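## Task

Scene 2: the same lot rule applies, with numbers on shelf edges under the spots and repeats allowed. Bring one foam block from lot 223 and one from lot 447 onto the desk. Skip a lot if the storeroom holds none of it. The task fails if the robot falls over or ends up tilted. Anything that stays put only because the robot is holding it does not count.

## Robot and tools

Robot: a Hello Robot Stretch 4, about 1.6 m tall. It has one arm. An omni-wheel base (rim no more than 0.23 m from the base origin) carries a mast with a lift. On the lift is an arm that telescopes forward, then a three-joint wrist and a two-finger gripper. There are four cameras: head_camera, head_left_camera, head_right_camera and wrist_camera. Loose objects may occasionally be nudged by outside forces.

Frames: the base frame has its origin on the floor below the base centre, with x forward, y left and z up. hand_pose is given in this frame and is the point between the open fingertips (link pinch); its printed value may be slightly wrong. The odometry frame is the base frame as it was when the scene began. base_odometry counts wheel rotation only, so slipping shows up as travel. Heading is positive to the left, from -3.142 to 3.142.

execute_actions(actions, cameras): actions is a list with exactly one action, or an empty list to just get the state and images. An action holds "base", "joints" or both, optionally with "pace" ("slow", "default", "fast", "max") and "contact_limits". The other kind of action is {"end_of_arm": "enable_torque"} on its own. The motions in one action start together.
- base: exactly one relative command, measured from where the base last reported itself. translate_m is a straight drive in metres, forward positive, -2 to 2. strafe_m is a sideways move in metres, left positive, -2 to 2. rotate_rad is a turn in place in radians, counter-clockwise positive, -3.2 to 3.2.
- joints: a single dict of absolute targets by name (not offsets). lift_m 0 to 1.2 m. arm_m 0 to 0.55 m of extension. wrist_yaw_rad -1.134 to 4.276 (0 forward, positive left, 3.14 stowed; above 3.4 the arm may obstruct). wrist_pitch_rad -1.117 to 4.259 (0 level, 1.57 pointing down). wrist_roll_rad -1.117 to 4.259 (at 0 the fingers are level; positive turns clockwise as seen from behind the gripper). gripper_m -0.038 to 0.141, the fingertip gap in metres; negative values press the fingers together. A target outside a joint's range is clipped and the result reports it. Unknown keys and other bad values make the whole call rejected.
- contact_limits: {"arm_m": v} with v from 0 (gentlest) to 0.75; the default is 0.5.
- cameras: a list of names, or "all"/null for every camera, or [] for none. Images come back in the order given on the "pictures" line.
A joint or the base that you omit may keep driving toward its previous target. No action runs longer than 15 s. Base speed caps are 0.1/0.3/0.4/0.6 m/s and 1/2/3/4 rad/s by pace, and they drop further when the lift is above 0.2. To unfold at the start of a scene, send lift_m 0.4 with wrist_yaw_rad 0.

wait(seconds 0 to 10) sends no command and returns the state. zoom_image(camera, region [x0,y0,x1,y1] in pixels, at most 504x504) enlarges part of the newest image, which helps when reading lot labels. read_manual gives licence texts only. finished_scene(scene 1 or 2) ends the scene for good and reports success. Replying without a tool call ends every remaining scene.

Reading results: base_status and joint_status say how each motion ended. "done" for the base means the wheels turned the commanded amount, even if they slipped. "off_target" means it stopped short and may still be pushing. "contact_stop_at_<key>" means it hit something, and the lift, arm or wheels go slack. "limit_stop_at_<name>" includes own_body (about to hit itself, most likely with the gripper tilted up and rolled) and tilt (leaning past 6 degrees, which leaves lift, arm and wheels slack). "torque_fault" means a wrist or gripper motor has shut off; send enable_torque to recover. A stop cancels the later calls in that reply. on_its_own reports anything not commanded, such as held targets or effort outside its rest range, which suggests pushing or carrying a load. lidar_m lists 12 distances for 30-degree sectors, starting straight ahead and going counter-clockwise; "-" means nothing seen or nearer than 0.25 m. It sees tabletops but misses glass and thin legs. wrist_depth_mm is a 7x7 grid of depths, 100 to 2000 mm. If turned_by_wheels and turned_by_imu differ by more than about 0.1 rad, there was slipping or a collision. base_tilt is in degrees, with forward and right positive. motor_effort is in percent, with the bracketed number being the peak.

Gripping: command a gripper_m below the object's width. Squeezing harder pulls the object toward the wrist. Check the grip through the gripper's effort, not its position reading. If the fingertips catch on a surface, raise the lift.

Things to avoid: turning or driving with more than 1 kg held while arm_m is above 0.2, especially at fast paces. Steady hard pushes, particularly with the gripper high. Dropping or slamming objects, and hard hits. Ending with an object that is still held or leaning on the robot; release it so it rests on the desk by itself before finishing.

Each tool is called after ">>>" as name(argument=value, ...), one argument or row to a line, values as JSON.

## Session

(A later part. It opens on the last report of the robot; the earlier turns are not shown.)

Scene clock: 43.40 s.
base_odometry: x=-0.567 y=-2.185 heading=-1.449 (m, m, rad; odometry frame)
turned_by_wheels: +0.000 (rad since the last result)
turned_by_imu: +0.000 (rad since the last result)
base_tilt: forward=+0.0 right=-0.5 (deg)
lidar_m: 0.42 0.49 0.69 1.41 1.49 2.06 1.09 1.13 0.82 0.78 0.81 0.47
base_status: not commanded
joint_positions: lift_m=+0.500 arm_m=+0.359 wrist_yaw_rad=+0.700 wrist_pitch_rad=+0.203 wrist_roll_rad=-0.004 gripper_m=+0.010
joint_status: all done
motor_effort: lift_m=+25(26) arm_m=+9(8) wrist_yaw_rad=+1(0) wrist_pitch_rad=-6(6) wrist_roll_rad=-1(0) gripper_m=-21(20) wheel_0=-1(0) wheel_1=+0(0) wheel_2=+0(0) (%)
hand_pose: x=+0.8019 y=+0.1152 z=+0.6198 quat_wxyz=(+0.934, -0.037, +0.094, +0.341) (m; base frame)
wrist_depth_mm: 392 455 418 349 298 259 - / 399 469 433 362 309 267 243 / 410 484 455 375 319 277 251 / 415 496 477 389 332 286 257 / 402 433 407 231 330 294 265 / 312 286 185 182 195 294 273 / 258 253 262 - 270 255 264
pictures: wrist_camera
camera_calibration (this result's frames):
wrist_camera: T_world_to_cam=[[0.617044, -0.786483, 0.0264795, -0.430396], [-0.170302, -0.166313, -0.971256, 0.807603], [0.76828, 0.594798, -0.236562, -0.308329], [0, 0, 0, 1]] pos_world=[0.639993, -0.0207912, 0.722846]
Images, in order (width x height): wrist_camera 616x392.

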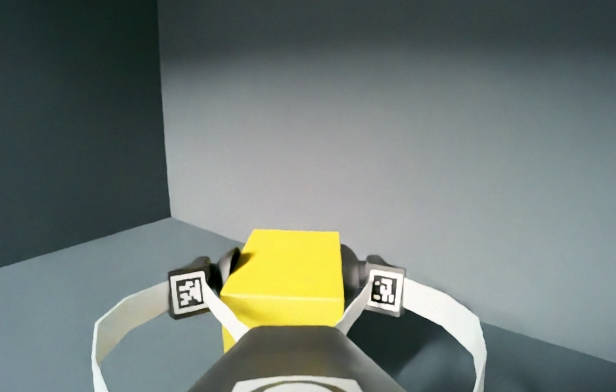

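>>> execute_actions(
  actions=[
    {"base":{"translate_m":-0.25},"joints":{"arm_m":0}},
  ],
  cameras=[],
)

>>> execute_actions(
  actions=[
    {"base":{"strafe_m":0.7},"joints":{"lift_m":0.8,"wrist_yaw_rad":0,"wrist_pitch_rad":0.05}},
  ],
  cameras=[],
)

>>> execute_actions(
  actions=[
    {"base":{"translate_m":-1.3},"pace":"fast"},
  ],
  cameras=[],
)

>>> execute_actions(
  actions=[
    {"base":{"rotate_rad":-1.69}},
  ],
)

Scene clock: 46.10 s.
base_odometry: x=-0.598 y=-1.937 heading=-1.449 (m, m, rad; odometry frame)
turned_by_wheels: +0.000 (rad since the last result)
turned_by_imu: +0.000 (rad since the last result)
base_tilt: forward=-0.1 right=-0.5 (deg)
lidar_m: 0.71 0.73 1.02 1.42 1.50 2.05 0.85 0.88 0.78 0.79 0.82 0.75
base_status: done
joint_positions: lift_m=+0.500 arm_m=+0.001 wrist_yaw_rad=+0.700 wrist_pitch_rad=+0.203 wrist_roll_rad=-0.004 gripper_m=+0.010
joint_status: all done
motor_effort: lift_m=+25(25) arm_m=-8(8) wrist_yaw_rad=-1(2) wrist_pitch_rad=-8(8) wrist_roll_rad=-1(1) gripper_m=-19(19) wheel_0=-2(6) wheel_1=-1(7) wheel_2=+0(11) (%)
hand_pose: x=+0.4448 y=+0.1152 z=+0.6197 quat_wxyz=(+0.934, -0.037, +0.094, +0.341) (m; base frame)
wrist_depth_mm: 1160 1336 634 732 878 778 707 / 1182 1430 661 759 904 809 723 / 1229 1336 683 778 960 831 750 / 1255 1430 723 683 691 699 699 / 1308 1464 683 231 521 473 449 / 1229 1025 185 182 195 891 798 / 1025 991 946 - 946 891 820
pictures: none
No camera images: the call's "cameras" was empty. Leave "cameras" out to get every camera's image.

Scene clock: 49.77 s.
base_odometry: x=+0.097 y=-1.851 heading=-1.449 (m, m, rad; odometry frame)
turned_by_wheels: +0.000 (rad since the last result)
turned_by_imu: +0.003 (rad since the last result)
base_tilt: forward=+0.0 right=-0.4 (deg)
lidar_m: 0.69 0.71 0.74 0.72 0.76 1.09 3.61 1.12 1.17 1.47 1.04 0.74
base_status: done
joint_positions: lift_m=+0.800 arm_m=+0.001 wrist_yaw_rad=+0.000 wrist_pitch_rad=+0.053 wrist_roll_rad=-0.004 gripper_m=+0.010
joint_status: all done
motor_effort: lift_m=+24(27) arm_m=-8(8) wrist_yaw_rad=-3(9) wrist_pitch_rad=-8(12) wrist_roll_rad=-1(2) gripper_m=-17(18) wheel_0=-1(9) wheel_1=+0(11) wheel_2=+1(1) (%)
hand_pose: x=+0.4605 y=-0.0873 z=+0.9625 quat_wxyz=(+1.000, -0.002, +0.027, +0.000) (m; base frame)
wrist_depth_mm: 891 891 904 904 492 931 960 / 904 891 904 917 496 946 976 / 917 917 931 946 500 976 976 / 559 559 554 508 512 609 647 / 946 946 946 231 569 1008 1008 / 960 946 185 182 193 1042 1042 / 866 842 866 - 820 842 878
pictures: none
No camera images: the call's "cameras" was empty. Leave "cameras" out to get every camera's image.

Scene clock: 54.43 s.
base_odometry: x=-0.061 y=-0.561 heading=-1.449 (m, m, rad; odometry frame)
turned_by_wheels: +0.000 (rad since the last result)
turned_by_imu: -0.003 (rad since the last result)
base_tilt: forward=+0.0 right=-0.5 (deg)
lidar_m: 2.00 1.07 0.75 0.72 0.76 1.06 2.23 1.11 0.74 0.70 0.74 2.10
base_status: done
joint_positions: lift_m=+0.800 arm_m=+0.001 wrist_yaw_rad=+0.000 wrist_pitch_rad=+0.053 wrist_roll_rad=-0.004 gripper_m=+0.010
joint_status: not commanded
motor_effort: lift_m=+24(25) arm_m=-9(8) wrist_yaw_rad=-3(1) wrist_pitch_rad=-6(6) wrist_roll_rad=-1(2) gripper_m=-19(21) wheel_0=-1(8) wheel_1=-2(10) wheel_2=-1(12) (%)
hand_pose: x=+0.4605 y=-0.0874 z=+0.9625 quat_wxyz=(+1.000, -0.002, +0.027, +0.000) (m; base frame)
wrist_depth_mm: 1308 1863 - - - - 1921 / 1308 1708 - - - - 1921 / 1308 1756 - - - - 1921 / 1308 1863 - - - - 1863 / 1308 1756 1808 232 - - 1921 / 1308 1576 185 182 195 - 1921 / 1308 1808 1863 - 1921 1808 1808
pictures: none
No camera images: the call's "cameras" was empty. Leave "cameras" out to get every camera's image.

Scene clock: 56.57 s.
base_odometry: x=-0.061 y=-0.561 heading=-3.139 (m, m, rad; odometry frame)
turned_by_wheels: -1.690 (rad since the last result)
turned_by_imu: -1.673 (rad since the last result)
base_tilt: forward=+0.0 right=-0.5 (deg)
lidar_m: 0.70 0.72 1.92 2.00 1.23 0.78 0.71 0.74 0.93 2.23 1.27 0.79
base_status: done
joint_positions: lift_m=+0.800 arm_m=+0.001 wrist_yaw_rad=+0.000 wrist_pitch_rad=+0.053 wrist_roll_rad=-0.004 gripper_m=+0.010
joint_status: not commanded
motor_effort: lift_m=+24(24) arm_m=-8(8) wrist_yaw_rad=-1(1) wrist_pitch_rad=-8(7) wrist_roll_rad=-1(0) gripper_m=-18(17) wheel_0=+2(6) wheel_1=+3(9) wheel_2=-2(5) (%)
hand_pose: x=+0.4604 y=-0.0874 z=+0.9625 quat_wxyz=(+1.000, -0.002, +0.027, +0.000) (m; base frame)
wrist_depth_mm: 1138 1182 1229 1281 1336 1397 1499 / 1160 1205 1281 1308 1397 1430 1464 / 1182 1255 1281 1336 1397 1499 1537 / 1205 1229 1308 1366 1430 1499 1537 / 1098 1098 1008 231 1118 1138 1576 / 699 621 185 182 195 723 741 / 539 521 554 - 609 854 1661
pictures: head_camera, head_left_camera, head_right_camera, wrist_camera
camera_calibration (this result's frames):
wrist_camera: T_world_to_cam=[[-0.0382821, -0.999046, 0.0210279, -0.0997409], [-0.090167, -0.0175039, -0.995773, 1.04837], [0.995191, -0.0400163, -0.0894109, -0.14603], [0, 0, 0, 1]] pos_world=[0.236039, -0.0871386, 1.03298]
Images, in order (width x height): head_camera 420x560, head_left_camera 420x672, head_right_camera 420x672, wrist_camera 616x392.

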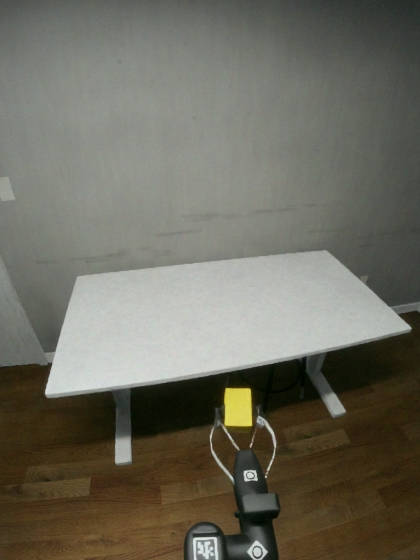

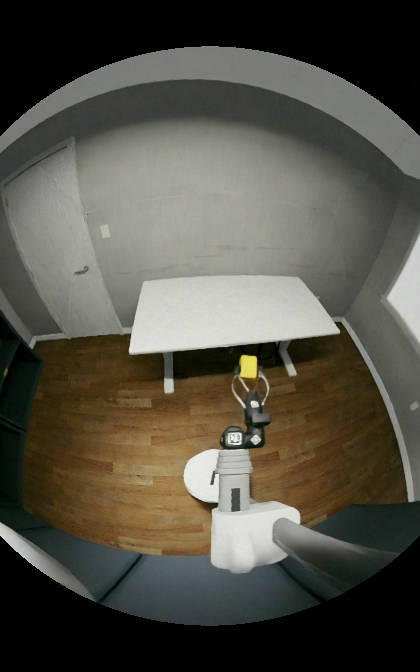

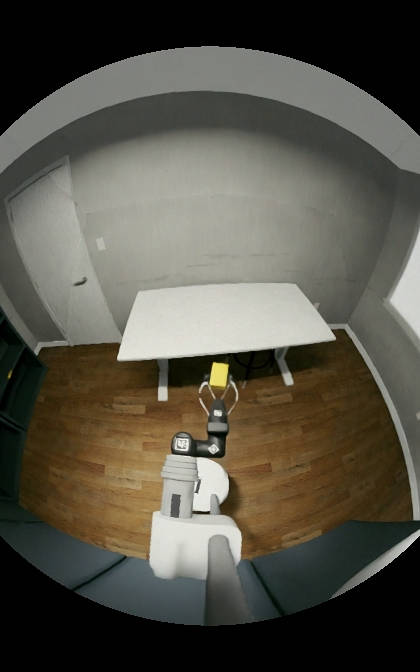

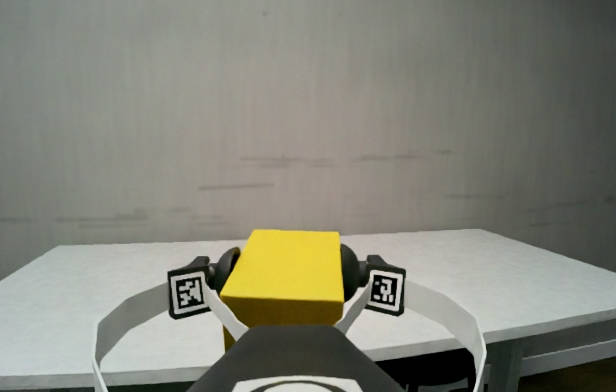

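>>> execute_actions(
  actions=[
    {"joints":{"arm_m":0.45,"lift_m":0.7,"wrist_pitch_rad":0.2}},
  ],
  cameras=["wrist_camera"],
)

Scene clock: 59.33 s.
base_odometry: x=-0.061 y=-0.561 heading=-3.139 (m, m, rad; odometry frame)
turned_by_wheels: +0.000 (rad since the last result)
turned_by_imu: +0.001 (rad since the last result)
base_tilt: forward=+0.0 right=-0.4 (deg)
lidar_m: 0.70 0.70 1.92 2.00 1.25 0.78 0.71 0.73 0.94 2.20 1.27 0.80
base_status: not commanded
joint_positions: lift_m=+0.700 arm_m=+0.449 wrist_yaw_rad=+0.000 wrist_pitch_rad=+0.203 wrist_roll_rad=-0.004 gripper_m=+0.010
joint_status: all done
motor_effort: lift_m=+14(22) arm_m=+8(9) wrist_yaw_rad=-1(2) wrist_pitch_rad=-7(7) wrist_roll_rad=+0(0) gripper_m=-20(21) wheel_0=+2(2) wheel_1=+3(3) wheel_2=-2(2) (%)
hand_pose: x=+0.9020 y=-0.0874 z=+0.8206 quat_wxyz=(+0.995, -0.002, +0.101, +0.000) (m; base frame)
wrist_depth_mm: 732 759 788 820 866 904 946 / 750 788 820 854 904 931 976 / 778 809 854 891 917 976 1025 / 691 699 715 723 732 750 759 / 459 466 439 231 480 477 480 / 336 309 185 182 195 351 349 / 278 272 282 - 291 276 286
pictures: wrist_camera
camera_calibration (this result's frames):
wrist_camera: T_world_to_cam=[[-0.0345507, -0.999052, 0.0264889, -0.0876499], [-0.237525, -0.0175366, -0.971223, 1.05961], [0.970767, -0.0398482, -0.236694, -0.455279], [0, 0, 0, 1]] pos_world=[0.690625, -0.0871268, 0.923678]
Images, in order (width x height): wrist_camera 616x392.

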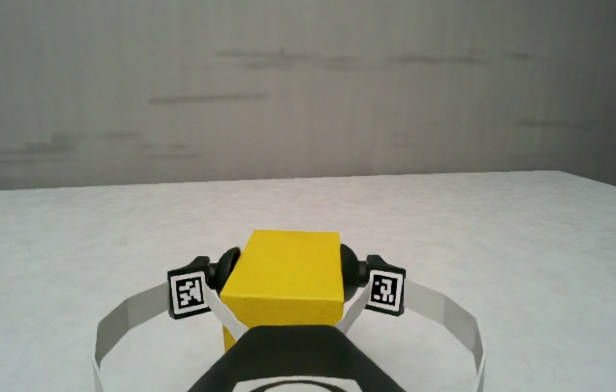

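>>> execute_actions(
  actions=[
    {"joints":{"lift_m":0.648},"pace":"slow"},
  ],
  cameras=[],
)

>>> execute_actions(
  actions=[
    {"joints":{"gripper_m":0.12}},
  ],
  cameras=["wrist_camera"],
)

>>> execute_actions(
  actions=[
    {"joints":{"lift_m":0.76,"arm_m":0}},
  ],
  cameras=["head_camera"],
)

Scene clock: 60.97 s.
base_odometry: x=-0.061 y=-0.561 heading=-3.139 (m, m, rad; odometry frame)
turned_by_wheels: +0.000 (rad since the last result)
turned_by_imu: +0.001 (rad since the last result)
base_tilt: forward=-0.1 right=-0.5 (deg)
lidar_m: 0.71 0.71 1.91 2.02 1.22 0.80 0.71 0.74 0.94 2.20 1.27 0.77
base_status: not commanded
joint_positions: lift_m=+0.648 arm_m=+0.449 wrist_yaw_rad=+0.000 wrist_pitch_rad=+0.203 wrist_roll_rad=-0.004 gripper_m=+0.010
joint_status: all done
motor_effort: lift_m=+14(17) arm_m=+8(9) wrist_yaw_rad=-2(3) wrist_pitch_rad=-6(6) wrist_roll_rad=-1(1) gripper_m=-20(22) wheel_0=+2(2) wheel_1=+3(3) wheel_2=-2(2) (%)
hand_pose: x=+0.9020 y=-0.0874 z=+0.7686 quat_wxyz=(+0.995, -0.002, +0.101, +0.000) (m; base frame)
wrist_depth_mm: 732 759 788 820 866 891 931 / 750 778 831 854 878 931 960 / 788 809 842 866 917 960 1008 / 512 521 530 530 539 549 549 / 336 343 324 232 353 351 349 / 248 227 185 182 195 258 256 / 204 200 207 - 214 203 -
pictures: none
No camera images: the call's "cameras" was empty. Leave "cameras" out to get every camera's image.

Scene clock: 62.93 s.
base_odometry: x=-0.061 y=-0.561 heading=-3.139 (m, m, rad; odometry frame)
turned_by_wheels: +0.000 (rad since the last result)
turned_by_imu: +0.001 (rad since the last result)
base_tilt: forward=+0.0 right=-0.5 (deg)
lidar_m: 0.71 0.72 1.90 2.01 1.20 0.80 0.72 0.74 0.93 2.21 1.28 0.76
base_status: not commanded
joint_positions: lift_m=+0.648 arm_m=+0.449 wrist_yaw_rad=+0.000 wrist_pitch_rad=+0.203 wrist_roll_rad=-0.004 gripper_m=+0.120
joint_status: all done
motor_effort: lift_m=+14(14) arm_m=+9(8) wrist_yaw_rad=+0(2) wrist_pitch_rad=-6(6) wrist_roll_rad=-1(1) gripper_m=+0(21) wheel_0=+2(2) wheel_1=+3(3) wheel_2=-2(2) (%)
hand_pose: x=+0.9020 y=-0.0874 z=+0.7686 quat_wxyz=(+0.995, -0.002, +0.101, +0.000) (m; base frame)
wrist_depth_mm: 732 750 788 820 866 891 931 / 750 778 820 854 891 931 976 / 778 820 842 878 917 976 1008 / 517 525 525 535 544 549 549 / 336 343 347 244 351 353 353 / 249 238 203 197 236 258 258 / 205 200 211 - 214 204 -
pictures: wrist_camera
camera_calibration (this result's frames):
wrist_camera: T_world_to_cam=[[-0.0345507, -0.999052, 0.0264888, -0.0862727], [-0.237525, -0.0175365, -0.971223, 1.00912], [0.970767, -0.0398482, -0.236694, -0.467584], [0, 0, 0, 1]] pos_world=[0.690627, -0.0871268, 0.871695]
Images, in order (width x height): wrist_camera 616x392.

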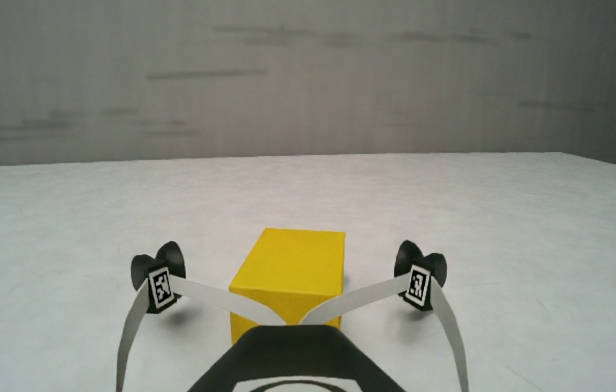

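Scene clock: 65.33 s.
base_odometry: x=-0.061 y=-0.561 heading=-3.139 (m, m, rad; odometry frame)
turned_by_wheels: +0.000 (rad since the last result)
turned_by_imu: +0.001 (rad since the last result)
base_tilt: forward=+0.0 right=-0.4 (deg)
lidar_m: 0.71 0.71 1.91 2.00 1.22 0.79 0.72 0.73 0.91 2.20 1.26 0.79
base_status: not commanded
joint_positions: lift_m=+0.760 arm_m=+0.001 wrist_yaw_rad=+0.000 wrist_pitch_rad=+0.203 wrist_roll_rad=-0.004 gripper_m=+0.120
joint_status: all done
motor_effort: lift_m=+25(25) arm_m=-8(8) wrist_yaw_rad=-2(3) wrist_pitch_rad=-6(5) wrist_roll_rad=-1(1) gripper_m=+0(0) wheel_0=+2(2) wheel_1=+2(2) wheel_2=-2(2) (%)
hand_pose: x=+0.4550 y=-0.0874 z=+0.8797 quat_wxyz=(+0.995, -0.002, +0.101, +0.000) (m; base frame)
wrist_depth_mm: 1098 1138 1205 1229 1281 1336 1430 / 1138 1182 1229 1308 1336 1397 1464 / 1205 1229 1281 1336 1397 1464 1537 / 917 931 946 960 976 976 991 / 603 615 615 627 627 683 732 / 842 1366 1397 1464 854 1182 1756 / 1308 1308 1499 - 1397 1229 1397
pictures: head_camera
Images, in order (width x height): head_camera 420x560.

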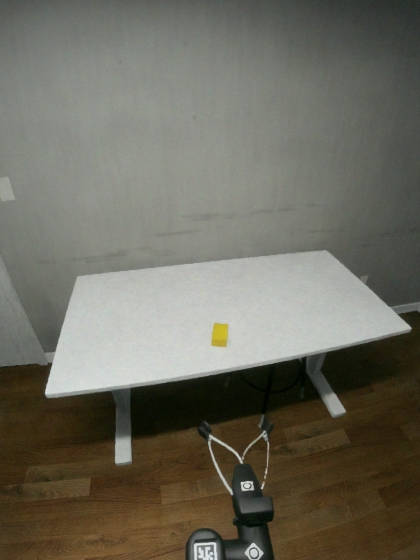

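>>> execute_actions(
  actions=[
    {"base":{"rotate_rad":-1.59},"joints":{"lift_m":0.2,"wrist_pitch_rad":0,"gripper_m":0.03}},
  ],
)

Scene clock: 68.80 s.
base_odometry: x=-0.061 y=-0.561 heading=+1.554 (m, m, rad; odometry frame)
turned_by_wheels: -1.590 (rad since the last result)
turned_by_imu: -1.574 (rad since the last result)
base_tilt: forward=-0.1 right=-0.5 (deg)
lidar_m: 2.23 1.29 0.81 0.71 0.68 1.88 2.03 1.24 0.81 0.71 0.72 0.91
base_status: done
joint_positions: lift_m=+0.200 arm_m=+0.001 wrist_yaw_rad=+0.000 wrist_pitch_rad=+0.003 wrist_roll_rad=-0.004 gripper_m=+0.030
joint_status: all done
motor_effort: lift_m=+14(22) arm_m=-8(8) wrist_yaw_rad=-2(2) wrist_pitch_rad=-7(10) wrist_roll_rad=-1(0) gripper_m=-5(4) wheel_0=+1(7) wheel_1=+0(8) wheel_2=+0(6) (%)
hand_pose: x=+0.4609 y=-0.0874 z=+0.3778 quat_wxyz=(+1.000, -0.002, +0.001, +0.000) (m; base frame)
wrist_depth_mm: 1756 1808 1921 - - 904 699 / 1756 1808 - - - 917 707 / 1756 1863 1983 - - 946 715 / 1808 1921 - - - 946 723 / 1808 1863 1983 1921 1921 946 723 / 1118 1138 195 1078 192 946 715 / 831 778 866 - 820 798 723
pictures: head_camera, head_left_camera, head_right_camera, wrist_camera
camera_calibration (this result's frames):
wrist_camera: T_world_to_cam=[[-0.039233, -0.999048, 0.0190802, -0.0862383], [-0.0399971, -0.0175095, -0.999046, 0.4443], [0.998429, -0.0399587, -0.0392721, -0.219179], [0, 0, 0, 1]] pos_world=[0.233222, -0.0871349, 0.436914]
Images, in order (width x height): head_camera 420x560, head_left_camera 420x672, head_right_camera 420x672, wrist_camera 616x392.

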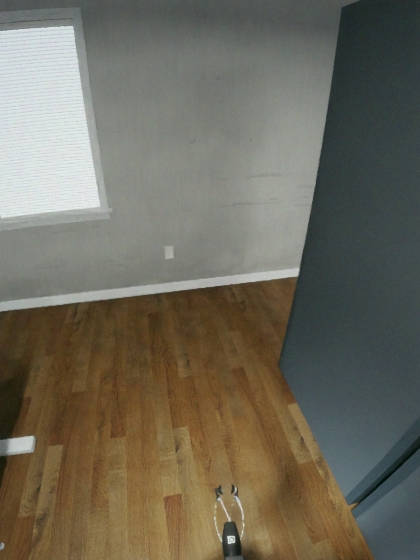

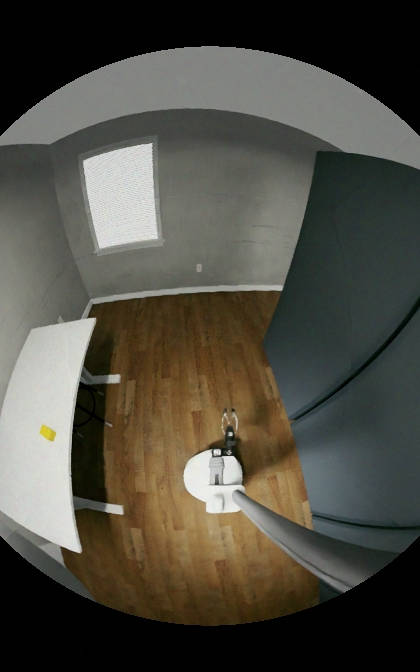

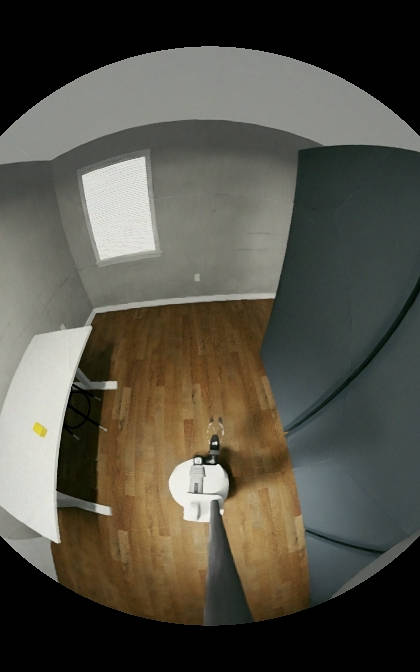

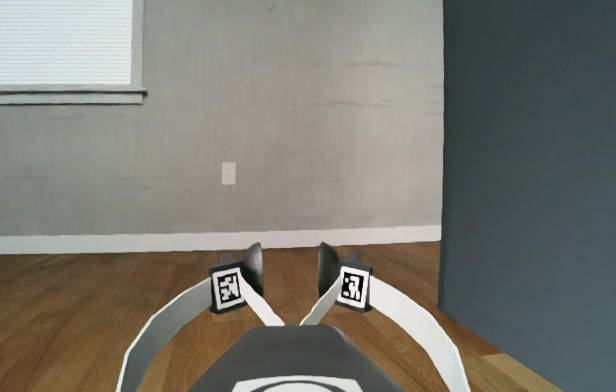

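>>> execute_actions(
  actions=[
    {"base":{"translate_m":1.72},"joints":{"wrist_yaw_rad":-1.0},"pace":"fast"},
  ],
  cameras=[],
)

>>> execute_actions(
  actions=[
    {"base":{"rotate_rad":-1.59}},
  ],
  cameras=["head_camera"],
)

Scene clock: 74.70 s.
base_odometry: x=-0.033 y=+1.159 heading=+1.554 (m, m, rad; odometry frame)
turned_by_wheels: +0.000 (rad since the last result)
turned_by_imu: +0.009 (rad since the last result)
base_tilt: forward=-0.1 right=-0.5 (deg)
lidar_m: 0.50 0.52 0.68 1.31 1.19 1.29 3.80 0.81 0.64 1.92 0.91 0.59
base_status: done
joint_positions: lift_m=+0.200 arm_m=+0.001 wrist_yaw_rad=-1.000 wrist_pitch_rad=+0.003 wrist_roll_rad=-0.004 gripper_m=+0.030
joint_status: all done
motor_effort: lift_m=+15(14) arm_m=-8(8) wrist_yaw_rad=-3(6) wrist_pitch_rad=-6(8) wrist_roll_rad=+0(0) gripper_m=-2(3) wheel_0=+0(8) wheel_1=+0(6) wheel_2=+1(13) (%)
hand_pose: x=+0.2547 y=-0.2900 z=+0.3778 quat_wxyz=(+0.878, -0.001, +0.002, -0.479) (m; base frame)
wrist_depth_mm: 424 535 741 1182 1808 1661 1537 / 427 535 750 1182 1808 1661 1537 / 427 539 759 1205 1808 1661 1537 / 433 549 759 1229 1808 1708 1576 / 436 554 691 1078 1756 1661 1576 / 436 525 195 991 191 1182 1138 / 433 508 683 - 831 820 854
pictures: none
No camera images: the call's "cameras" was empty. Leave "cameras" out to get every camera's image.

Scene clock: 76.77 s.
base_odometry: x=-0.033 y=+1.159 heading=-0.035 (m, m, rad; odometry frame)
turned_by_wheels: -1.590 (rad since the last result)
turned_by_imu: -1.574 (rad since the last result)
base_tilt: forward=+0.0 right=-0.4 (deg)
lidar_m: 1.91 0.95 0.59 0.50 0.51 0.65 1.23 1.21 1.25 3.72 0.85 0.65
base_status: done
joint_positions: lift_m=+0.200 arm_m=+0.001 wrist_yaw_rad=-1.000 wrist_pitch_rad=+0.003 wrist_roll_rad=-0.004 gripper_m=+0.030
joint_status: not commanded
motor_effort: lift_m=+15(15) arm_m=-8(8) wrist_yaw_rad=-1(2) wrist_pitch_rad=-8(5) wrist_roll_rad=-1(1) gripper_m=-4(3) wheel_0=+3(8) wheel_1=+2(9) wheel_2=+1(8) (%)
hand_pose: x=+0.2547 y=-0.2900 z=+0.3778 quat_wxyz=(+0.878, -0.001, +0.002, -0.479) (m; base frame)
wrist_depth_mm: 484 469 661 1098 - - - / 492 473 676 1098 - - - / 496 480 676 1138 - - - / 500 480 683 1118 - - - / 508 488 615 976 1983 1983 1921 / 521 488 195 904 192 1182 1160 / 521 488 621 - 831 809 842
pictures: head_camera
Images, in order (width x height): head_camera 420x560.

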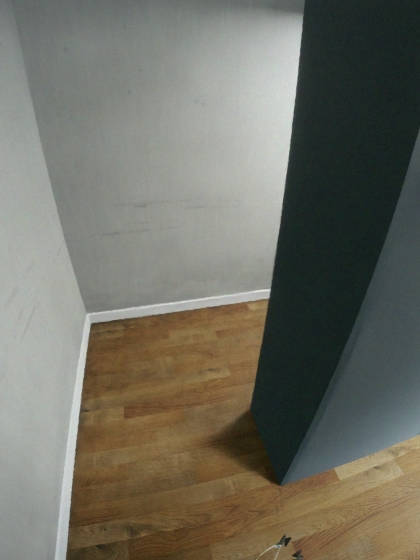

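>>> execute_actions(
  actions=[
    {"base":{"rotate_rad":-0.08},"joints":{"wrist_yaw_rad":0}},
  ],
  cameras=["head_camera"],
)

>>> execute_actions(
  actions=[
    {"base":{"translate_m":0.8}},
  ],
  cameras=["head_camera"],
)

Scene clock: 78.30 s.
base_odometry: x=-0.033 y=+1.159 heading=-0.115 (m, m, rad; odometry frame)
turned_by_wheels: -0.080 (rad since the last result)
turned_by_imu: -0.078 (rad since the last result)
base_tilt: forward=+0.0 right=-0.5 (deg)
lidar_m: 0.95 1.06 0.61 0.51 0.52 0.62 1.09 1.27 1.18 2.10 0.94 0.64
base_status: done
joint_positions: lift_m=+0.200 arm_m=+0.001 wrist_yaw_rad=+0.000 wrist_pitch_rad=+0.003 wrist_roll_rad=-0.004 gripper_m=+0.030
joint_status: all done
motor_effort: lift_m=+15(15) arm_m=-8(8) wrist_yaw_rad=+0(3) wrist_pitch_rad=-5(6) wrist_roll_rad=-1(2) gripper_m=-4(4) wheel_0=+2(6) wheel_1=+1(6) wheel_2=+1(5) (%)
hand_pose: x=+0.4608 y=-0.0876 z=+0.3778 quat_wxyz=(+1.000, -0.002, +0.001, +0.000) (m; base frame)
wrist_depth_mm: 1464 1576 1661 1808 615 427 370 / 1464 1576 1661 1808 621 433 375 / 1499 1576 1661 1863 627 436 382 / 1499 1618 1708 1863 634 436 387 / 1499 1618 1661 1808 597 439 397 / 1098 1118 194 1078 193 439 402 / 831 778 866 - 597 415 404
pictures: head_camera
Images, in order (width x height): head_camera 420x560.

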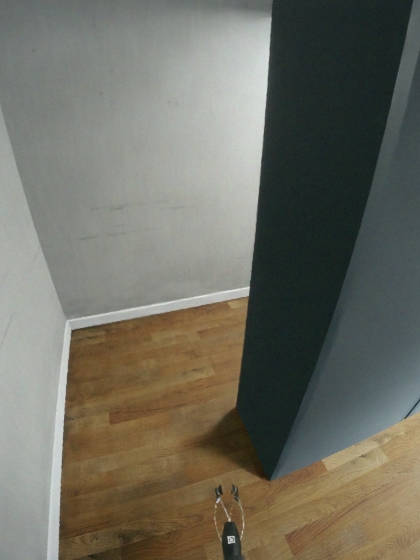

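Scene clock: 82.43 s.
base_odometry: x=+0.762 y=+1.067 heading=-0.115 (m, m, rad; odometry frame)
turned_by_wheels: +0.000 (rad since the last result)
turned_by_imu: +0.005 (rad since the last result)
base_tilt: forward=-0.1 right=-0.4 (deg)
lidar_m: 1.14 1.15 0.85 0.72 0.72 0.86 1.51 1.87 0.29 0.25 0.25 0.30
base_status: done
joint_positions: lift_m=+0.200 arm_m=+0.001 wrist_yaw_rad=+0.000 wrist_pitch_rad=+0.003 wrist_roll_rad=-0.004 gripper_m=+0.030
joint_status: not commanded
motor_effort: lift_m=+15(16) arm_m=-8(8) wrist_yaw_rad=-1(0) wrist_pitch_rad=-6(7) wrist_roll_rad=-1(2) gripper_m=-5(4) wheel_0=+1(7) wheel_1=+1(10) wheel_2=+0(9) (%)
hand_pose: x=+0.4608 y=-0.0875 z=+0.3778 quat_wxyz=(+1.000, -0.002, +0.001, +0.000) (m; base frame)
wrist_depth_mm: 809 866 931 991 1078 1182 1281 / 820 878 946 1008 1078 1160 1255 / 842 891 946 1025 1098 1182 1281 / 842 891 976 1025 1118 1229 1336 / 854 904 960 1042 1138 1255 1308 / 866 878 194 1008 193 1138 1118 / 831 778 866 - 831 798 842
pictures: head_camera
Images, in order (width x height): head_camera 420x560.

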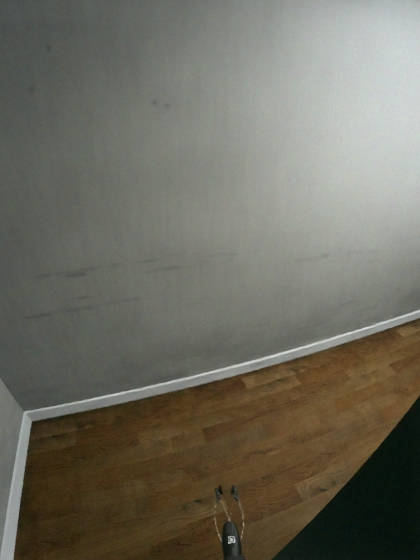

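>>> execute_actions(
  actions=[
    {"base":{"strafe_m":0.2}},
  ],
  cameras=[],
)

>>> execute_actions(
  actions=[
    {"base":{"rotate_rad":0.3}},
  ],
  cameras=["head_camera","head_left_camera"],
)

Scene clock: 84.83 s.
base_odometry: x=+0.785 y=+1.266 heading=-0.115 (m, m, rad; odometry frame)
turned_by_wheels: +0.000 (rad since the last result)
turned_by_imu: +0.001 (rad since the last result)
base_tilt: forward=+0.0 right=-0.5 (deg)
lidar_m: 1.08 1.07 0.62 0.51 0.52 0.64 1.12 1.91 0.51 0.42 0.44 1.29
base_status: done
joint_positions: lift_m=+0.200 arm_m=+0.001 wrist_yaw_rad=+0.000 wrist_pitch_rad=+0.003 wrist_roll_rad=-0.004 gripper_m=+0.030
joint_status: not commanded
motor_effort: lift_m=+15(15) arm_m=-8(8) wrist_yaw_rad=-1(0) wrist_pitch_rad=-6(7) wrist_roll_rad=-1(0) gripper_m=-4(3) wheel_0=+0(10) wheel_1=+0(10) wheel_2=+0(1) (%)
hand_pose: x=+0.4608 y=-0.0875 z=+0.3778 quat_wxyz=(+1.000, -0.002, +0.001, +0.000) (m; base frame)
wrist_depth_mm: 778 820 891 946 1008 1118 1205 / 778 820 904 946 1042 1138 1229 / 798 854 891 960 1042 1138 1255 / 798 854 904 976 1042 1138 1229 / 798 842 904 960 1078 1182 1308 / 820 842 194 960 192 1118 1118 / 809 778 866 - 831 809 842
pictures: none
No camera images: the call's "cameras" was empty. Leave "cameras" out to get every camera's image.

Scene clock: 85.90 s.
base_odometry: x=+0.785 y=+1.266 heading=+0.185 (m, m, rad; odometry frame)
turned_by_wheels: +0.300 (rad since the last result)
turned_by_imu: +0.297 (rad since the last result)
base_tilt: forward=+0.0 right=-0.5 (deg)
lidar_m: 1.09 0.71 0.52 0.52 0.57 0.83 2.15 1.94 0.44 0.39 1.50 1.13
base_status: done
joint_positions: lift_m=+0.200 arm_m=+0.001 wrist_yaw_rad=+0.000 wrist_pitch_rad=+0.003 wrist_roll_rad=-0.004 gripper_m=+0.030
joint_status: not commanded
motor_effort: lift_m=+15(15) arm_m=-8(8) wrist_yaw_rad=-1(0) wrist_pitch_rad=-7(6) wrist_roll_rad=-1(1) gripper_m=-2(3) wheel_0=-3(6) wheel_1=-2(7) wheel_2=-1(5) (%)
hand_pose: x=+0.4608 y=-0.0874 z=+0.3778 quat_wxyz=(+1.000, -0.002, +0.001, +0.000) (m; base frame)
wrist_depth_mm: 866 866 866 866 878 866 878 / 878 866 878 878 878 878 878 / 878 891 891 891 891 891 891 / 891 891 904 904 904 904 891 / 917 917 917 904 904 917 917 / 878 917 194 904 192 917 917 / 842 768 878 - 820 809 831
pictures: head_camera, head_left_camera
Images, in order (width x height): head_camera 420x560, head_left_camera 420x672.

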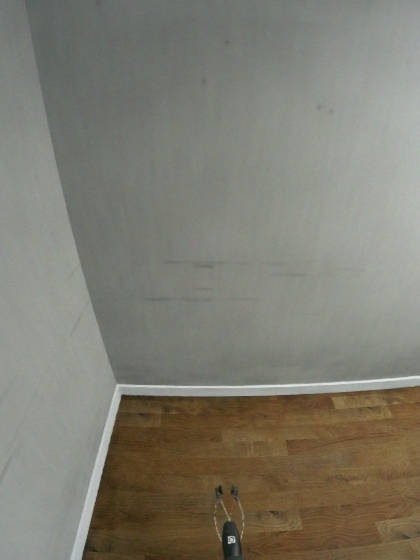

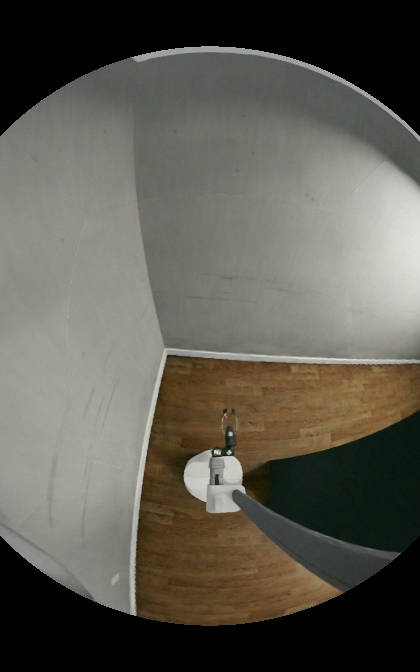

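>>> execute_actions(
  actions=[
    {"base":{"translate_m":0.6},"joints":{"wrist_yaw_rad":-1.0}},
  ],
  cameras=[],
)

>>> execute_actions(
  actions=[
    {"base":{"rotate_rad":-1.587},"joints":{"lift_m":0.55}},
  ],
  cameras=["head_camera","wrist_camera"],
)

Scene clock: 89.73 s.
base_odometry: x=+1.374 y=+1.377 heading=+0.185 (m, m, rad; odometry frame)
turned_by_wheels: +0.000 (rad since the last result)
turned_by_imu: +0.004 (rad since the last result)
base_tilt: forward=-0.1 right=-0.4 (deg)
lidar_m: 0.49 0.53 0.50 0.49 0.52 0.78 2.58 0.66 0.70 1.68 0.71 0.51
base_status: done
joint_positions: lift_m=+0.200 arm_m=+0.001 wrist_yaw_rad=-1.000 wrist_pitch_rad=+0.003 wrist_roll_rad=-0.004 gripper_m=+0.030
joint_status: all done
motor_effort: lift_m=+15(15) arm_m=-8(8) wrist_yaw_rad=-4(5) wrist_pitch_rad=-6(6) wrist_roll_rad=-2(0) gripper_m=-3(5) wheel_0=+2(7) wheel_1=+2(8) wheel_2=+0(6) (%)
hand_pose: x=+0.2547 y=-0.2900 z=+0.3778 quat_wxyz=(+0.878, -0.001, +0.002, -0.479) (m; base frame)
wrist_depth_mm: 342 410 525 707 1098 - - / 345 415 530 723 1118 - - / 347 421 535 741 1138 - - / 351 421 544 741 1160 - - / 353 424 504 683 1182 1983 1983 / 351 410 195 654 192 1138 1138 / 351 399 512 - 831 809 842
pictures: none
No camera images: the call's "cameras" was empty. Leave "cameras" out to get every camera's image.

Scene clock: 92.17 s.
base_odometry: x=+1.374 y=+1.377 heading=-1.401 (m, m, rad; odometry frame)
turned_by_wheels: -1.587 (rad since the last result)
turned_by_imu: -1.571 (rad since the last result)
base_tilt: forward=-0.1 right=-0.4 (deg)
lidar_m: 1.78 0.68 0.51 0.49 0.53 0.51 0.49 0.52 0.77 2.26 0.65 0.70
base_status: done
joint_positions: lift_m=+0.550 arm_m=+0.001 wrist_yaw_rad=-1.000 wrist_pitch_rad=+0.003 wrist_roll_rad=-0.004 gripper_m=+0.030
joint_status: all done
motor_effort: lift_m=+25(26) arm_m=-8(7) wrist_yaw_rad=-3(2) wrist_pitch_rad=-8(6) wrist_roll_rad=+0(0) gripper_m=-5(4) wheel_0=+2(7) wheel_1=+3(10) wheel_2=+1(6) (%)
hand_pose: x=+0.2547 y=-0.2900 z=+0.7270 quat_wxyz=(+0.878, -0.001, +0.002, -0.479) (m; base frame)
wrist_depth_mm: 1078 1255 535 676 - - - / 1008 768 569 691 - - - / 1118 1281 564 691 - - - / 1118 1308 580 707 - - - / 1042 1098 559 640 - - - / 1078 715 194 615 192 - - / 1118 1229 585 - 1499 1464 1537
pictures: head_camera, wrist_camera
camera_calibration (this result's frames):
wrist_camera: T_world_to_cam=[[-0.861749, -0.506977, 0.019077, 0.0488223], [-0.0362846, 0.0240827, -0.999051, 0.792497], [0.506036, -0.861623, -0.0391487, -0.120632], [0, 0, 0, 1]] pos_world=[0.131872, -0.0982729, 0.786091]
Images, in order (width x height): head_camera 420x560, wrist_camera 616x392.

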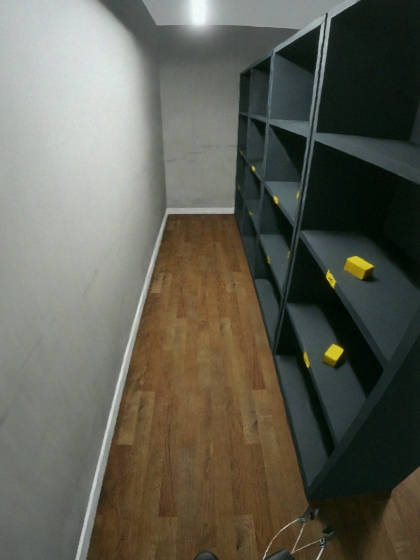

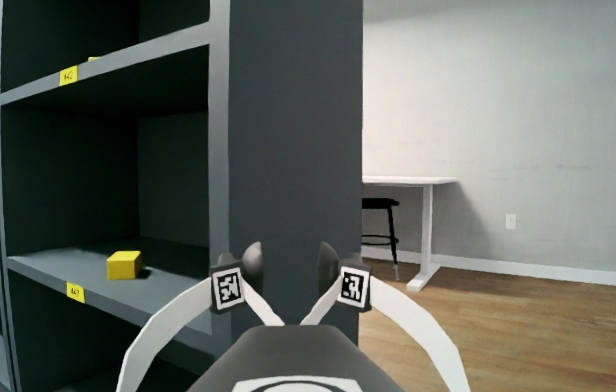

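>>> zoom_image(
  camera="wrist_camera",
  region=[30, 40, 200, 320],
)

Region (30, 40, 200, 320) of wrist_camera's 616x392 image, scaled by 1.800; it fills the left 306 columns of this view, and the rest is white.

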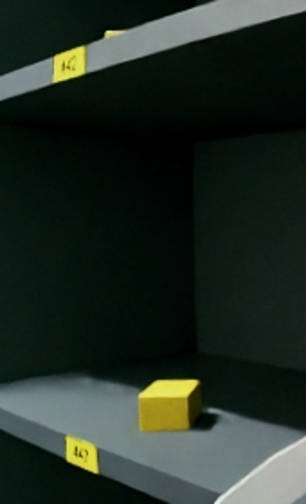

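>>> execute_actions(
  actions=[
    {"base":{"translate_m":0.6},"joints":{"lift_m":0.52}},
  ],
  cameras=["head_camera","wrist_camera"],
)

Scene clock: 96.27 s.
base_odometry: x=+1.476 y=+0.785 heading=-1.401 (m, m, rad; odometry frame)
turned_by_wheels: +0.000 (rad since the last result)
turned_by_imu: +0.004 (rad since the last result)
base_tilt: forward=-0.1 right=-0.5 (deg)
lidar_m: 1.73 0.69 0.50 0.46 0.52 0.74 1.09 1.15 1.65 0.45 0.50 0.72
base_status: done
joint_positions: lift_m=+0.520 arm_m=+0.001 wrist_yaw_rad=-1.000 wrist_pitch_rad=+0.003 wrist_roll_rad=-0.004 gripper_m=+0.030
joint_status: all done
motor_effort: lift_m=+14(21) arm_m=-8(8) wrist_yaw_rad=-2(1) wrist_pitch_rad=-6(6) wrist_roll_rad=-1(1) gripper_m=-2(5) wheel_0=+1(7) wheel_1=+3(7) wheel_2=+0(13) (%)
hand_pose: x=+0.2547 y=-0.2900 z=+0.6978 quat_wxyz=(+0.878, -0.001, +0.002, -0.479) (m; base frame)
wrist_depth_mm: 1336 668 591 569 564 544 549 / 991 707 809 931 842 759 699 / 1397 707 891 1008 878 778 715 / 1397 715 891 1008 904 788 723 / 1098 741 831 960 878 778 723 / 1397 715 195 554 192 585 574 / 1308 750 842 - 439 413 430
pictures: head_camera, wrist_camera
camera_calibration (this result's frames):
wrist_camera: T_world_to_cam=[[-0.861754, -0.506967, 0.019077, 0.0493802], [-0.0362843, 0.0240829, -0.999051, 0.763329], [0.506027, -0.861629, -0.0391485, -0.121773], [0, 0, 0, 1]] pos_world=[0.131871, -0.0982725, 0.756896]
Images, in order (width x height): head_camera 420x560, wrist_camera 616x392.

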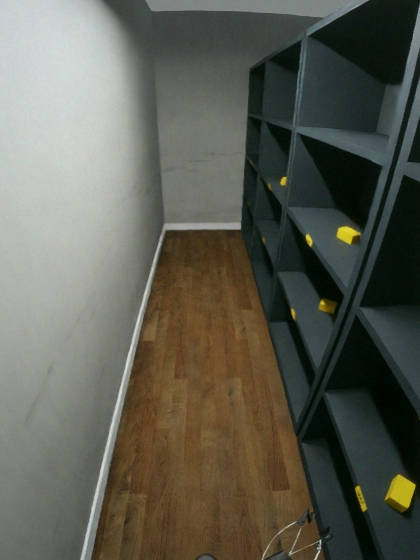

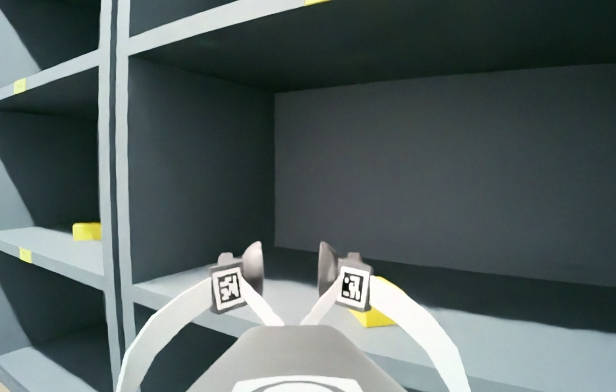

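>>> execute_actions(
  actions=[
    {"base":{"translate_m":-0.2},"joints":{"lift_m":0.4}},
  ],
  cameras=["wrist_camera"],
)

Scene clock: 98.63 s.
base_odometry: x=+1.442 y=+0.982 heading=-1.401 (m, m, rad; odometry frame)
turned_by_wheels: +0.000 (rad since the last result)
turned_by_imu: +0.000 (rad since the last result)
base_tilt: forward=+0.0 right=-0.5 (deg)
lidar_m: 1.76 0.71 0.49 0.48 0.52 0.75 0.89 0.94 1.34 0.47 0.48 0.72
base_status: done
joint_positions: lift_m=+0.400 arm_m=+0.001 wrist_yaw_rad=-1.000 wrist_pitch_rad=+0.003 wrist_roll_rad=-0.004 gripper_m=+0.030
joint_status: all done
motor_effort: lift_m=+14(14) arm_m=-8(8) wrist_yaw_rad=-3(1) wrist_pitch_rad=-6(8) wrist_roll_rad=+0(0) gripper_m=-1(5) wheel_0=-1(6) wheel_1=-3(10) wheel_2=+0(10) (%)
hand_pose: x=+0.2547 y=-0.2900 z=+0.5779 quat_wxyz=(+0.878, -0.001, +0.002, -0.479) (m; base frame)
wrist_depth_mm: 798 842 904 878 842 759 327 / 798 891 1098 976 866 768 334 / 809 904 1098 1008 878 778 334 / 820 878 1098 991 866 768 336 / 854 854 564 525 455 452 343 / 1229 891 195 976 191 759 345 / 991 866 1060 - 878 778 343
pictures: wrist_camera
camera_calibration (this result's frames):
wrist_camera: T_world_to_cam=[[-0.861763, -0.506952, 0.019077, 0.0516704], [-0.0362839, 0.0240836, -0.999051, 0.643474], [0.506011, -0.861638, -0.0391486, -0.126467], [0, 0, 0, 1]] pos_world=[0.131869, -0.0982717, 0.636927]
Images, in order (width x height): wrist_camera 616x392.

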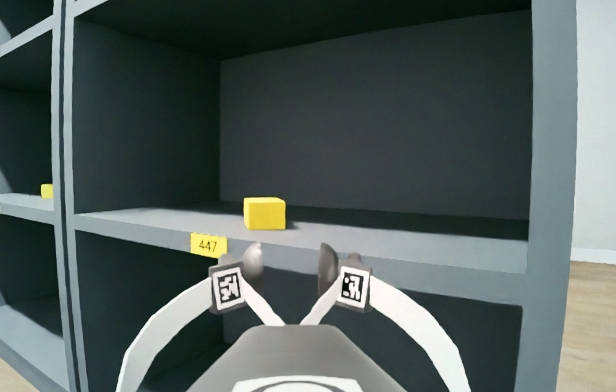

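>>> execute_actions(
  actions=[
    {"base":{"strafe_m":0.18},"joints":{"lift_m":0.47}},
  ],
  cameras=[],
)

>>> execute_actions(
  actions=[
    {"base":{"translate_m":0.6}},
  ],
  cameras=[],
)

>>> execute_actions(
  actions=[
    {"base":{"rotate_rad":-1.587},"joints":{"wrist_yaw_rad":0,"gripper_m":0.12,"wrist_pitch_rad":0.1}},
  ],
  cameras=["head_camera","wrist_camera"],
)

Scene clock: 101.47 s.
base_odometry: x=+1.619 y=+1.013 heading=-1.401 (m, m, rad; odometry frame)
turned_by_wheels: +0.000 (rad since the last result)
turned_by_imu: +0.002 (rad since the last result)
base_tilt: forward=-0.1 right=-0.5 (deg)
lidar_m: 1.13 0.43 0.32 0.29 0.32 0.50 0.89 0.92 1.34 0.64 0.66 0.98
base_status: done
joint_positions: lift_m=+0.470 arm_m=+0.001 wrist_yaw_rad=-1.000 wrist_pitch_rad=+0.003 wrist_roll_rad=-0.004 gripper_m=+0.030
joint_status: all done
motor_effort: lift_m=+24(26) arm_m=-8(9) wrist_yaw_rad=-2(1) wrist_pitch_rad=-7(7) wrist_roll_rad=-1(1) gripper_m=-2(4) wheel_0=+0(9) wheel_1=+1(11) wheel_2=+1(1) (%)
hand_pose: x=+0.2547 y=-0.2900 z=+0.6470 quat_wxyz=(+0.878, -0.001, +0.002, -0.479) (m; base frame)
wrist_depth_mm: 1499 976 820 723 707 676 - / 1464 960 1078 1138 1025 917 - / 1537 976 1160 1205 1060 946 - / 1576 1025 1182 1205 1060 946 - / 1618 1008 878 778 778 759 - / 1499 1008 195 1160 193 564 1618 / 1281 1025 1098 - 1078 946 1308
pictures: none
No camera images: the call's "cameras" was empty. Leave "cameras" out to get every camera's image.

Scene clock: 104.97 s.
base_odometry: x=+1.721 y=+0.421 heading=-1.401 (m, m, rad; odometry frame)
turned_by_wheels: +0.001 (rad since the last result)
turned_by_imu: +0.004 (rad since the last result)
base_tilt: forward=-0.1 right=-0.4 (deg)
lidar_m: 1.04 0.41 0.26 0.28 0.29 0.44 1.43 1.57 0.67 0.65 0.69 1.03
base_status: done
joint_positions: lift_m=+0.470 arm_m=+0.001 wrist_yaw_rad=-1.000 wrist_pitch_rad=+0.003 wrist_roll_rad=-0.004 gripper_m=+0.030
joint_status: not commanded
motor_effort: lift_m=+24(25) arm_m=-8(8) wrist_yaw_rad=-3(3) wrist_pitch_rad=-7(4) wrist_roll_rad=-1(1) gripper_m=-4(5) wheel_0=+2(5) wheel_1=+2(9) wheel_2=+2(9) (%)
hand_pose: x=+0.2547 y=-0.2900 z=+0.6471 quat_wxyz=(+0.878, -0.001, +0.002, -0.479) (m; base frame)
wrist_depth_mm: 1756 1229 1366 715 661 683 676 / 1499 1118 1138 1008 715 946 854 / 1808 1281 1430 1229 732 946 866 / 1576 1229 1430 1255 741 976 891 / 1808 1205 891 768 676 759 750 / 1499 1229 195 699 192 946 530 / 1281 1138 1229 - 798 960 891
pictures: none
No camera images: the call's "cameras" was empty. Leave "cameras" out to get every camera's image.

Scene clock: 107.03 s.
base_odometry: x=+1.721 y=+0.421 heading=-2.987 (m, m, rad; odometry frame)
turned_by_wheels: -1.587 (rad since the last result)
turned_by_imu: -1.571 (rad since the last result)
base_tilt: forward=+0.0 right=-0.5 (deg)
lidar_m: 0.64 0.71 1.00 1.13 0.41 0.30 0.28 0.29 0.42 1.24 1.58 0.68
base_status: done
joint_positions: lift_m=+0.470 arm_m=+0.001 wrist_yaw_rad=+0.000 wrist_pitch_rad=+0.102 wrist_roll_rad=-0.004 gripper_m=+0.120
joint_status: all done
motor_effort: lift_m=+23(24) arm_m=-8(8) wrist_yaw_rad=+1(8) wrist_pitch_rad=-6(4) wrist_roll_rad=+0(1) gripper_m=-3(2) wheel_0=+3(6) wheel_1=+1(10) wheel_2=+1(7) (%)
hand_pose: x=+0.4593 y=-0.0875 z=+0.6184 quat_wxyz=(+0.999, -0.002, +0.051, +0.000) (m; base frame)
wrist_depth_mm: 676 842 854 854 866 723 521 / 691 866 866 891 891 732 521 / 699 878 904 891 917 741 525 / 676 904 904 917 917 707 525 / 488 496 504 508 512 512 500 / 683 891 960 960 991 676 521 / 683 931 991 - 1008 676 525
pictures: head_camera, wrist_camera
camera_calibration (this result's frames):
wrist_camera: T_world_to_cam=[[-0.0374989, -0.999035, 0.0228808, -0.0941395], [-0.138935, -0.0174623, -0.990148, 0.724554], [0.989591, -0.0403084, -0.138146, -0.142947], [0, 0, 0, 1]] pos_world=[0.238595, -0.0871582, 0.699822]
Images, in order (width x height): head_camera 420x560, wrist_camera 616x392.

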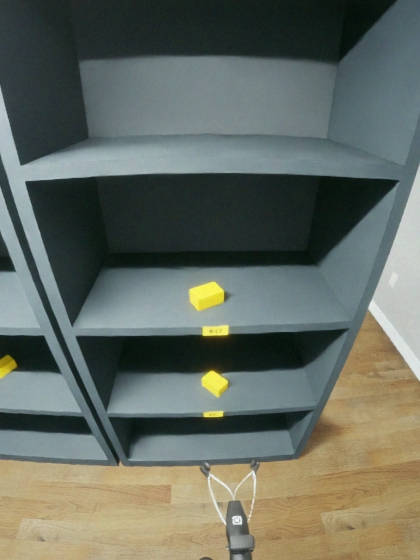

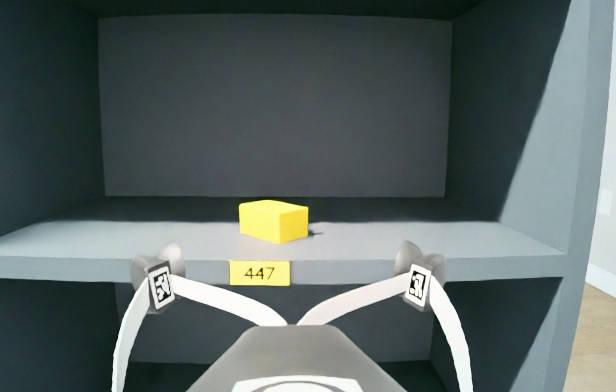

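>>> execute_actions(
  actions=[
    {"base":{"strafe_m":-0.185},"joints":{"lift_m":0.54,"wrist_yaw_rad":0.75,"wrist_pitch_rad":0.2,"gripper_m":0.11}},
  ],
  cameras=[],
)

>>> execute_actions(
  actions=[
    {"joints":{"arm_m":0.35}},
  ],
  cameras=[],
)

>>> execute_actions(
  actions=[
    {"joints":{"lift_m":0.5},"pace":"slow"},
  ],
  cameras=["wrist_camera","head_camera"],
)

Scene clock: 109.60 s.
base_odometry: x=+1.693 y=+0.604 heading=-2.987 (m, m, rad; odometry frame)
turned_by_wheels: +0.000 (rad since the last result)
turned_by_imu: +0.001 (rad since the last result)
base_tilt: forward=-0.1 right=-0.5 (deg)
lidar_m: 0.66 0.67 0.99 1.16 0.43 0.30 0.28 0.30 0.43 1.30 1.37 0.69
base_status: done
joint_positions: lift_m=+0.540 arm_m=+0.001 wrist_yaw_rad=+0.750 wrist_pitch_rad=+0.202 wrist_roll_rad=-0.004 gripper_m=+0.110
joint_status: all done
motor_effort: lift_m=+24(22) arm_m=-8(8) wrist_yaw_rad=-2(7) wrist_pitch_rad=-5(5) wrist_roll_rad=-1(1) gripper_m=-1(1) wheel_0=+0(10) wheel_1=+0(10) wheel_2=+1(2) (%)
hand_pose: x=+0.4387 y=+0.1286 z=+0.6599 quat_wxyz=(+0.926, -0.039, +0.093, +0.364) (m; base frame)
wrist_depth_mm: 1229 1255 683 798 891 768 683 / 1281 1499 707 842 931 788 691 / 1336 1397 723 891 960 809 715 / - 1430 741 842 831 788 732 / 1618 1499 778 627 554 512 544 / 1308 1182 798 904 991 427 399 / 1060 1025 917 - 1025 878 768
pictures: none
No camera images: the call's "cameras" was empty. Leave "cameras" out to get every camera's image.

Scene clock: 111.77 s.
base_odometry: x=+1.693 y=+0.604 heading=-2.987 (m, m, rad; odometry frame)
turned_by_wheels: +0.000 (rad since the last result)
turned_by_imu: +0.001 (rad since the last result)
base_tilt: forward=-0.1 right=-0.4 (deg)
lidar_m: 0.66 0.70 0.99 1.15 0.44 0.30 0.28 0.32 0.42 1.30 1.36 0.66
base_status: not commanded
joint_positions: lift_m=+0.540 arm_m=+0.349 wrist_yaw_rad=+0.750 wrist_pitch_rad=+0.202 wrist_roll_rad=-0.004 gripper_m=+0.110
joint_status: all done
motor_effort: lift_m=+24(24) arm_m=+8(7) wrist_yaw_rad=+0(1) wrist_pitch_rad=-6(6) wrist_roll_rad=+0(0) gripper_m=-1(2) wheel_0=+0(0) wheel_1=+0(0) wheel_2=+1(0) (%)
hand_pose: x=+0.7858 y=+0.1286 z=+0.6598 quat_wxyz=(+0.926, -0.039, +0.093, +0.365) (m; base frame)
wrist_depth_mm: 459 525 640 634 535 455 413 / 466 544 668 654 544 469 415 / 480 564 683 683 569 484 430 / 492 580 699 683 585 500 442 / 488 530 535 539 544 504 452 / 399 355 359 307 362 397 394 / 347 309 325 - 329 312 324
pictures: none
No camera images: the call's "cameras" was empty. Leave "cameras" out to get every camera's image.

Scene clock: 112.93 s.
base_odometry: x=+1.693 y=+0.604 heading=-2.987 (m, m, rad; odometry frame)
turned_by_wheels: +0.000 (rad since the last result)
turned_by_imu: +0.000 (rad since the last result)
base_tilt: forward=+0.0 right=-0.4 (deg)
lidar_m: 0.66 0.72 0.98 1.15 0.43 0.31 0.27 0.31 0.45 1.28 1.37 0.68
base_status: not commanded
joint_positions: lift_m=+0.500 arm_m=+0.349 wrist_yaw_rad=+0.750 wrist_pitch_rad=+0.202 wrist_roll_rad=-0.004 gripper_m=+0.110
joint_status: all done
motor_effort: lift_m=+14(24) arm_m=+8(8) wrist_yaw_rad=+0(0) wrist_pitch_rad=-7(6) wrist_roll_rad=-2(1) gripper_m=-1(1) wheel_0=-1(0) wheel_1=+0(1) wheel_2=+1(1) (%)
hand_pose: x=+0.7858 y=+0.1286 z=+0.6207 quat_wxyz=(+0.926, -0.039, +0.093, +0.365) (m; base frame)
wrist_depth_mm: 459 525 640 640 535 455 410 / 466 539 668 661 544 466 415 / 477 564 691 683 564 484 430 / 492 559 654 661 569 496 442 / 430 433 442 449 445 449 439 / 336 294 297 249 237 325 325 / 512 257 268 - 259 257 265
pictures: head_camera, wrist_camera
camera_calibration (this result's frames):
wrist_camera: T_world_to_cam=[[0.655506, -0.754726, 0.0264791, -0.44422], [-0.161644, -0.174471, -0.971304, 0.802273], [0.737688, 0.632415, -0.236364, -0.284679], [0, 0, 0, 1]] pos_world=[0.630876, -0.015255, 0.723726]
Images, in order (width x height): head_camera 420x560, wrist_camera 616x392.

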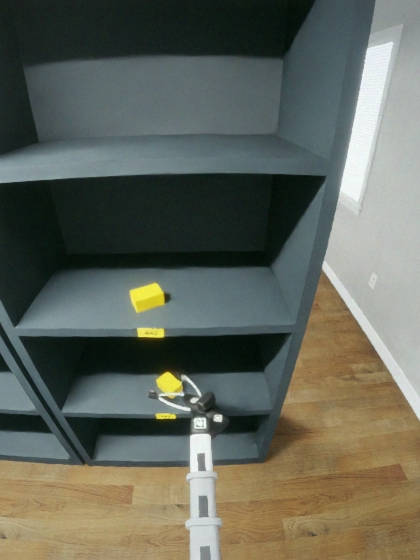

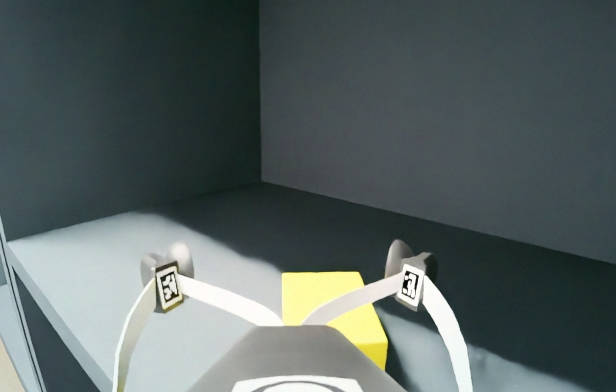

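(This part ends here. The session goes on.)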